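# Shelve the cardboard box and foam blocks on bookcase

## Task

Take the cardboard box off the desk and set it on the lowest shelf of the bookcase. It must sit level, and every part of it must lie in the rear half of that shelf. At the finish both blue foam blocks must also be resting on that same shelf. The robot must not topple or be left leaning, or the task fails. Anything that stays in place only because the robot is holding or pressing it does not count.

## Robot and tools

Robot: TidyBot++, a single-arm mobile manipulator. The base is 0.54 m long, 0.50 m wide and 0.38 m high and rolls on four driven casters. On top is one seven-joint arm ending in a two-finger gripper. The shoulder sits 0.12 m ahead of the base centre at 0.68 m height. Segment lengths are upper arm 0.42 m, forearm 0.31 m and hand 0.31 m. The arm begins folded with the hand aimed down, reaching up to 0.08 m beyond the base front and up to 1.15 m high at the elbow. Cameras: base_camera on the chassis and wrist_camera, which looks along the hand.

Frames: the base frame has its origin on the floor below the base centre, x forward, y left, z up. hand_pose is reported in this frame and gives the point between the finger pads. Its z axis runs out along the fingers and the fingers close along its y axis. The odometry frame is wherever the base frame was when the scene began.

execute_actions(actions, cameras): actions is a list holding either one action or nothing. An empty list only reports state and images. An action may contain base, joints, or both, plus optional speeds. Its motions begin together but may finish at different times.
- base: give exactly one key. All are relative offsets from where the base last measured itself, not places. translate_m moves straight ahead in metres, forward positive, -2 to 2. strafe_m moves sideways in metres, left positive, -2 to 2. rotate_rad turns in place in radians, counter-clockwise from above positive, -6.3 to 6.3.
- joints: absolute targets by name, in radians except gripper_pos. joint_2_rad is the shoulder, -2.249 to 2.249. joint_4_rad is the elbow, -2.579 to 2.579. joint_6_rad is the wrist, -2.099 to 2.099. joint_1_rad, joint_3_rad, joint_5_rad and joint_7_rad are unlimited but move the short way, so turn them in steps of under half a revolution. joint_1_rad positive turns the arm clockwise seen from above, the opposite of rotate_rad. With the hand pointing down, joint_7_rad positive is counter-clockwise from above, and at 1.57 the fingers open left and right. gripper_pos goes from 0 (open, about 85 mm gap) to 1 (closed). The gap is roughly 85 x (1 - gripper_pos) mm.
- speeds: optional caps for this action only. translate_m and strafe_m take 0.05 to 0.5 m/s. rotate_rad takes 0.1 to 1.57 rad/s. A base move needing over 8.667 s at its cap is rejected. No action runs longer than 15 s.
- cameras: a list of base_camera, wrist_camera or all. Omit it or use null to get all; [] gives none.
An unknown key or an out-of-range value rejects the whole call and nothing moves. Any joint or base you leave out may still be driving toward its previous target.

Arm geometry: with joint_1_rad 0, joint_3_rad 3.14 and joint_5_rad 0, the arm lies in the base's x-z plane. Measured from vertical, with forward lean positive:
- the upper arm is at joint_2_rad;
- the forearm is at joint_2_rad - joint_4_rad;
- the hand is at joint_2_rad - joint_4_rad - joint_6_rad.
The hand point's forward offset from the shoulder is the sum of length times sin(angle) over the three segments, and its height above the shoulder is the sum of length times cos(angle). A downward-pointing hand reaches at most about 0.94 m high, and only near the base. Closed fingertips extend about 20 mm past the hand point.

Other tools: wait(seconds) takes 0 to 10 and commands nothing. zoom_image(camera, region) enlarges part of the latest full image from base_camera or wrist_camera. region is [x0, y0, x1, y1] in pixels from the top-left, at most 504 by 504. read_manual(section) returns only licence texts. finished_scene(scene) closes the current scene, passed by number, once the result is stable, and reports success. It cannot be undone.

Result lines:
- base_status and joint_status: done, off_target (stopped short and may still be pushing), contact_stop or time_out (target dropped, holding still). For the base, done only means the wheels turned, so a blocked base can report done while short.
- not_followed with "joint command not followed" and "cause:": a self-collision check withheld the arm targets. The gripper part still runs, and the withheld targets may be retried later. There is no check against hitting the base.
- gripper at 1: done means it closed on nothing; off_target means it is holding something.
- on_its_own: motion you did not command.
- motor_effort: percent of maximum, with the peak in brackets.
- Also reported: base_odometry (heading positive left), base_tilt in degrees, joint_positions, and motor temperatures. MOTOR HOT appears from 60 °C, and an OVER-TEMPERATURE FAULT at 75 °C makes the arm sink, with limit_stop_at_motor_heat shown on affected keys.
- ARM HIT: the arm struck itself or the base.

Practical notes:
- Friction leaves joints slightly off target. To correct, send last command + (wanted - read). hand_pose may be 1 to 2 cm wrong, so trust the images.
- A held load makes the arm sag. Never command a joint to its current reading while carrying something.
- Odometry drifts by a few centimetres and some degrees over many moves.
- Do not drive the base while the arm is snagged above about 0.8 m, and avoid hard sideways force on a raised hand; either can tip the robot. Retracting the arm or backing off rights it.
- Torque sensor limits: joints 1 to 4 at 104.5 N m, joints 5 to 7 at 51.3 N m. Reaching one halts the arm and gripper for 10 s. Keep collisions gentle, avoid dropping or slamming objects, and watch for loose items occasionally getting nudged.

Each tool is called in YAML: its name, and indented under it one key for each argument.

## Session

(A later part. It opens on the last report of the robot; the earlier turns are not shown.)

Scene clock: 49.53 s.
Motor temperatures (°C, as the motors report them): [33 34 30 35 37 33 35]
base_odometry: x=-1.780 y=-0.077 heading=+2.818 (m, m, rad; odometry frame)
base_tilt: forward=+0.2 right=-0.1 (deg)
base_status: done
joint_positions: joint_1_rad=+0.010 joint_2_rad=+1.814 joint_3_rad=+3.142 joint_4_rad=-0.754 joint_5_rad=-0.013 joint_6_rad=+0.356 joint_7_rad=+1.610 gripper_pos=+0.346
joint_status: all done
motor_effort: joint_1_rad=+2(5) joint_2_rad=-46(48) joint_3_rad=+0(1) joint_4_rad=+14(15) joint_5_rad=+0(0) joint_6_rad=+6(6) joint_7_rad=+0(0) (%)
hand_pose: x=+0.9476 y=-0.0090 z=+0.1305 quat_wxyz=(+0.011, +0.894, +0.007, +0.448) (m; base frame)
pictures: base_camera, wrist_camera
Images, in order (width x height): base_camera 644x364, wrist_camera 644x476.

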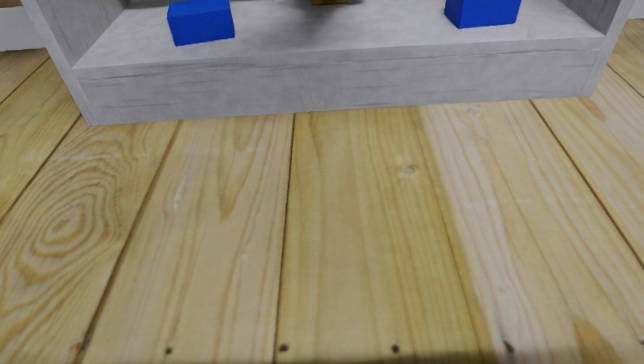

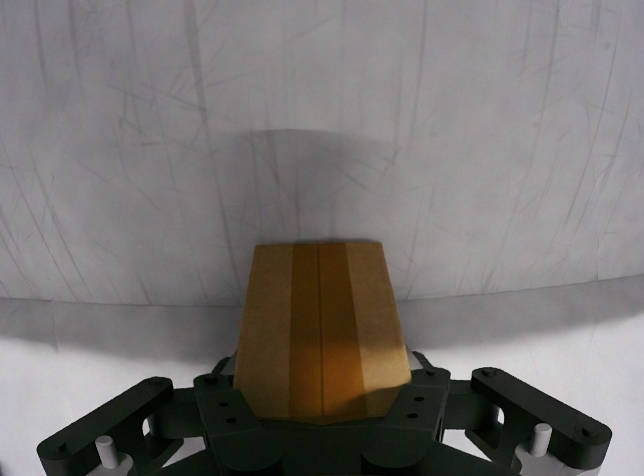

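execute_actions:
  actions:
    - {"base":{"translate_m":0.006},"joints":{"joint_2_rad":1.838,"joint_6_rad":0.39},"speeds":{"translate_m":0.05}}

execute_actions:
  actions:
    - {"joints":{"gripper_pos":0}}

execute_actions:
  actions:
    - {"base":{"translate_m":-0.25},"joints":{"joint_2_rad":1.78}}

Scene clock: 50.93 s.
Motor temperatures (°C, as the motors report them): [33 34 30 35 37 33 35]
base_odometry: x=-1.786 y=-0.075 heading=+2.819 (m, m, rad; odometry frame)
base_tilt: forward=+0.2 right=-0.1 (deg)
base_status: done
joint_positions: joint_1_rad=+0.011 joint_2_rad=+1.816 joint_3_rad=+3.142 joint_4_rad=-0.760 joint_5_rad=-0.013 joint_6_rad=+0.371 joint_7_rad=+1.611 gripper_pos=+0.346
joint_status: all done
motor_effort: joint_1_rad=+1(4) joint_2_rad=-42(47) joint_3_rad=+0(1) joint_4_rad=+15(20) joint_5_rad=+0(1) joint_6_rad=+5(6) joint_7_rad=+0(0) (%)
hand_pose: x=+0.9466 y=-0.0091 z=+0.1301 quat_wxyz=(+0.011, +0.892, +0.007, +0.452) (m; base frame)
pictures: base_camera, wrist_camera
Images, in order (width x height): base_camera 644x364, wrist_camera 644x476.

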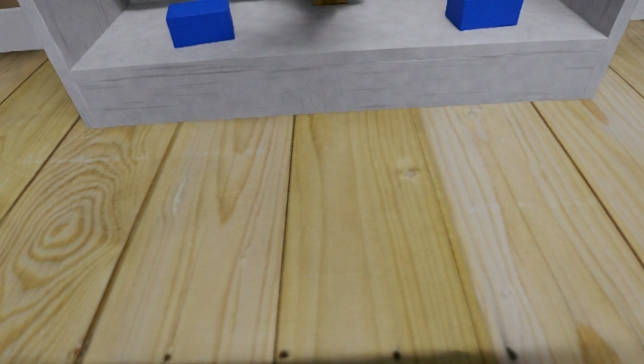

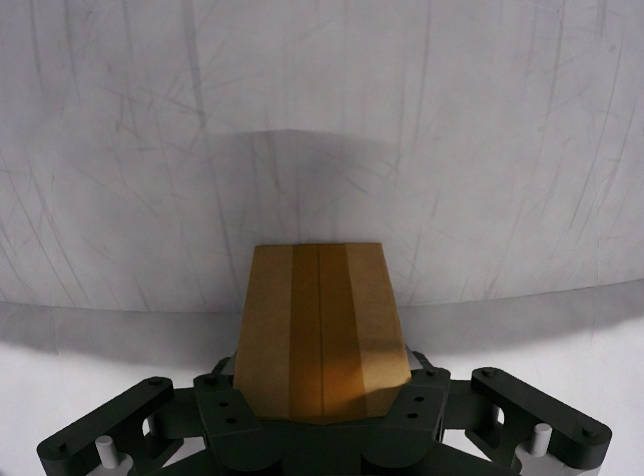

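Scene clock: 52.07 s.
Motor temperatures (°C, as the motors report them): [33 34 30 35 37 33 35]
base_odometry: x=-1.786 y=-0.075 heading=+2.819 (m, m, rad; odometry frame)
base_tilt: forward=+0.2 right=-0.1 (deg)
base_status: not commanded
joint_positions: joint_1_rad=+0.011 joint_2_rad=+1.830 joint_3_rad=+3.142 joint_4_rad=-0.751 joint_5_rad=-0.013 joint_6_rad=+0.371 joint_7_rad=+1.611 gripper_pos=+0.000
joint_status: all done
motor_effort: joint_1_rad=+2(1) joint_2_rad=-45(45) joint_3_rad=+0(0) joint_4_rad=+13(16) joint_5_rad=+0(0) joint_6_rad=+5(5) joint_7_rad=+0(0) (%)
hand_pose: x=+0.9425 y=-0.0091 z=+0.1219 quat_wxyz=(+0.011, +0.893, +0.007, +0.449) (m; base frame)
pictures: base_camera, wrist_camera
Images, in order (width x height): base_camera 644x364, wrist_camera 644x476.

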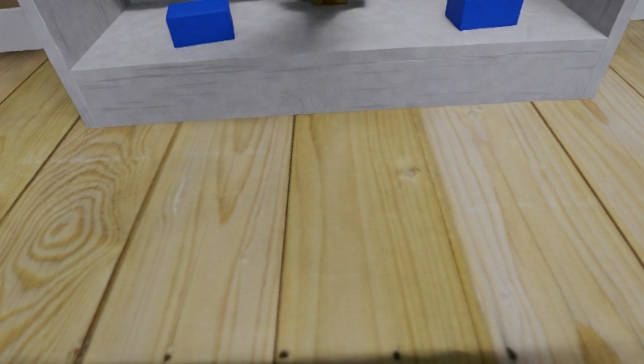

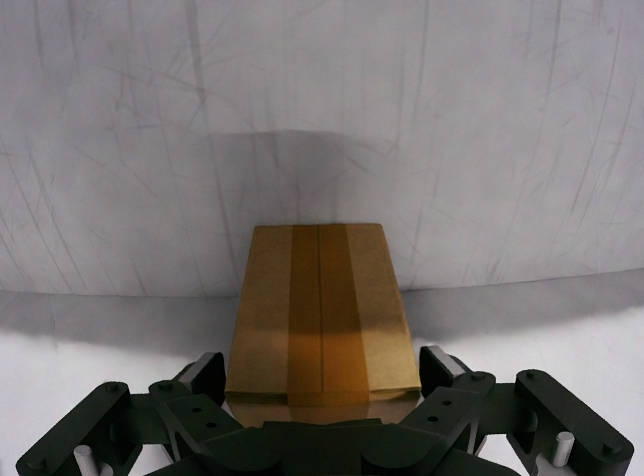

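Scene clock: 53.93 s.
Motor temperatures (°C, as the motors report them): [33 34 30 35 37 33 35]
base_odometry: x=-1.549 y=-0.155 heading=+2.819 (m, m, rad; odometry frame)
base_tilt: forward=+0.2 right=-0.1 (deg)
base_status: done
joint_positions: joint_1_rad=+0.011 joint_2_rad=+1.780 joint_3_rad=+3.142 joint_4_rad=-0.747 joint_5_rad=-0.013 joint_6_rad=+0.372 joint_7_rad=+1.611 gripper_pos=+0.000
joint_status: all done
motor_effort: joint_1_rad=+2(4) joint_2_rad=-46(48) joint_3_rad=+0(2) joint_4_rad=+14(15) joint_5_rad=+1(0) joint_6_rad=+5(5) joint_7_rad=+0(0) (%)
hand_pose: x=+0.9715 y=-0.0099 z=+0.1659 quat_wxyz=(+0.012, +0.881, +0.006, +0.473) (m; base frame)
pictures: base_camera, wrist_camera
Images, in order (width x height): base_camera 644x364, wrist_camera 644x476.

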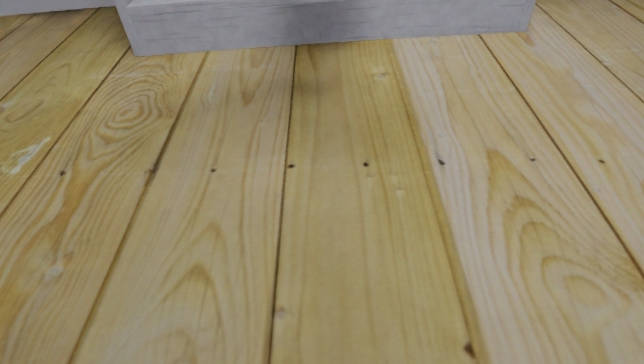

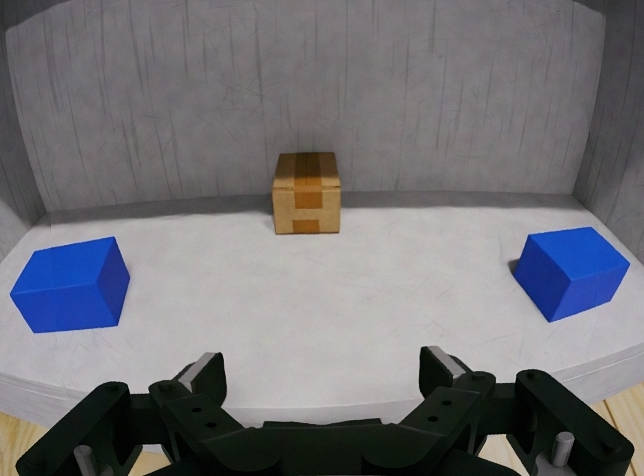

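finished_scene:
  scene: 1

The scene is finished: the task was done.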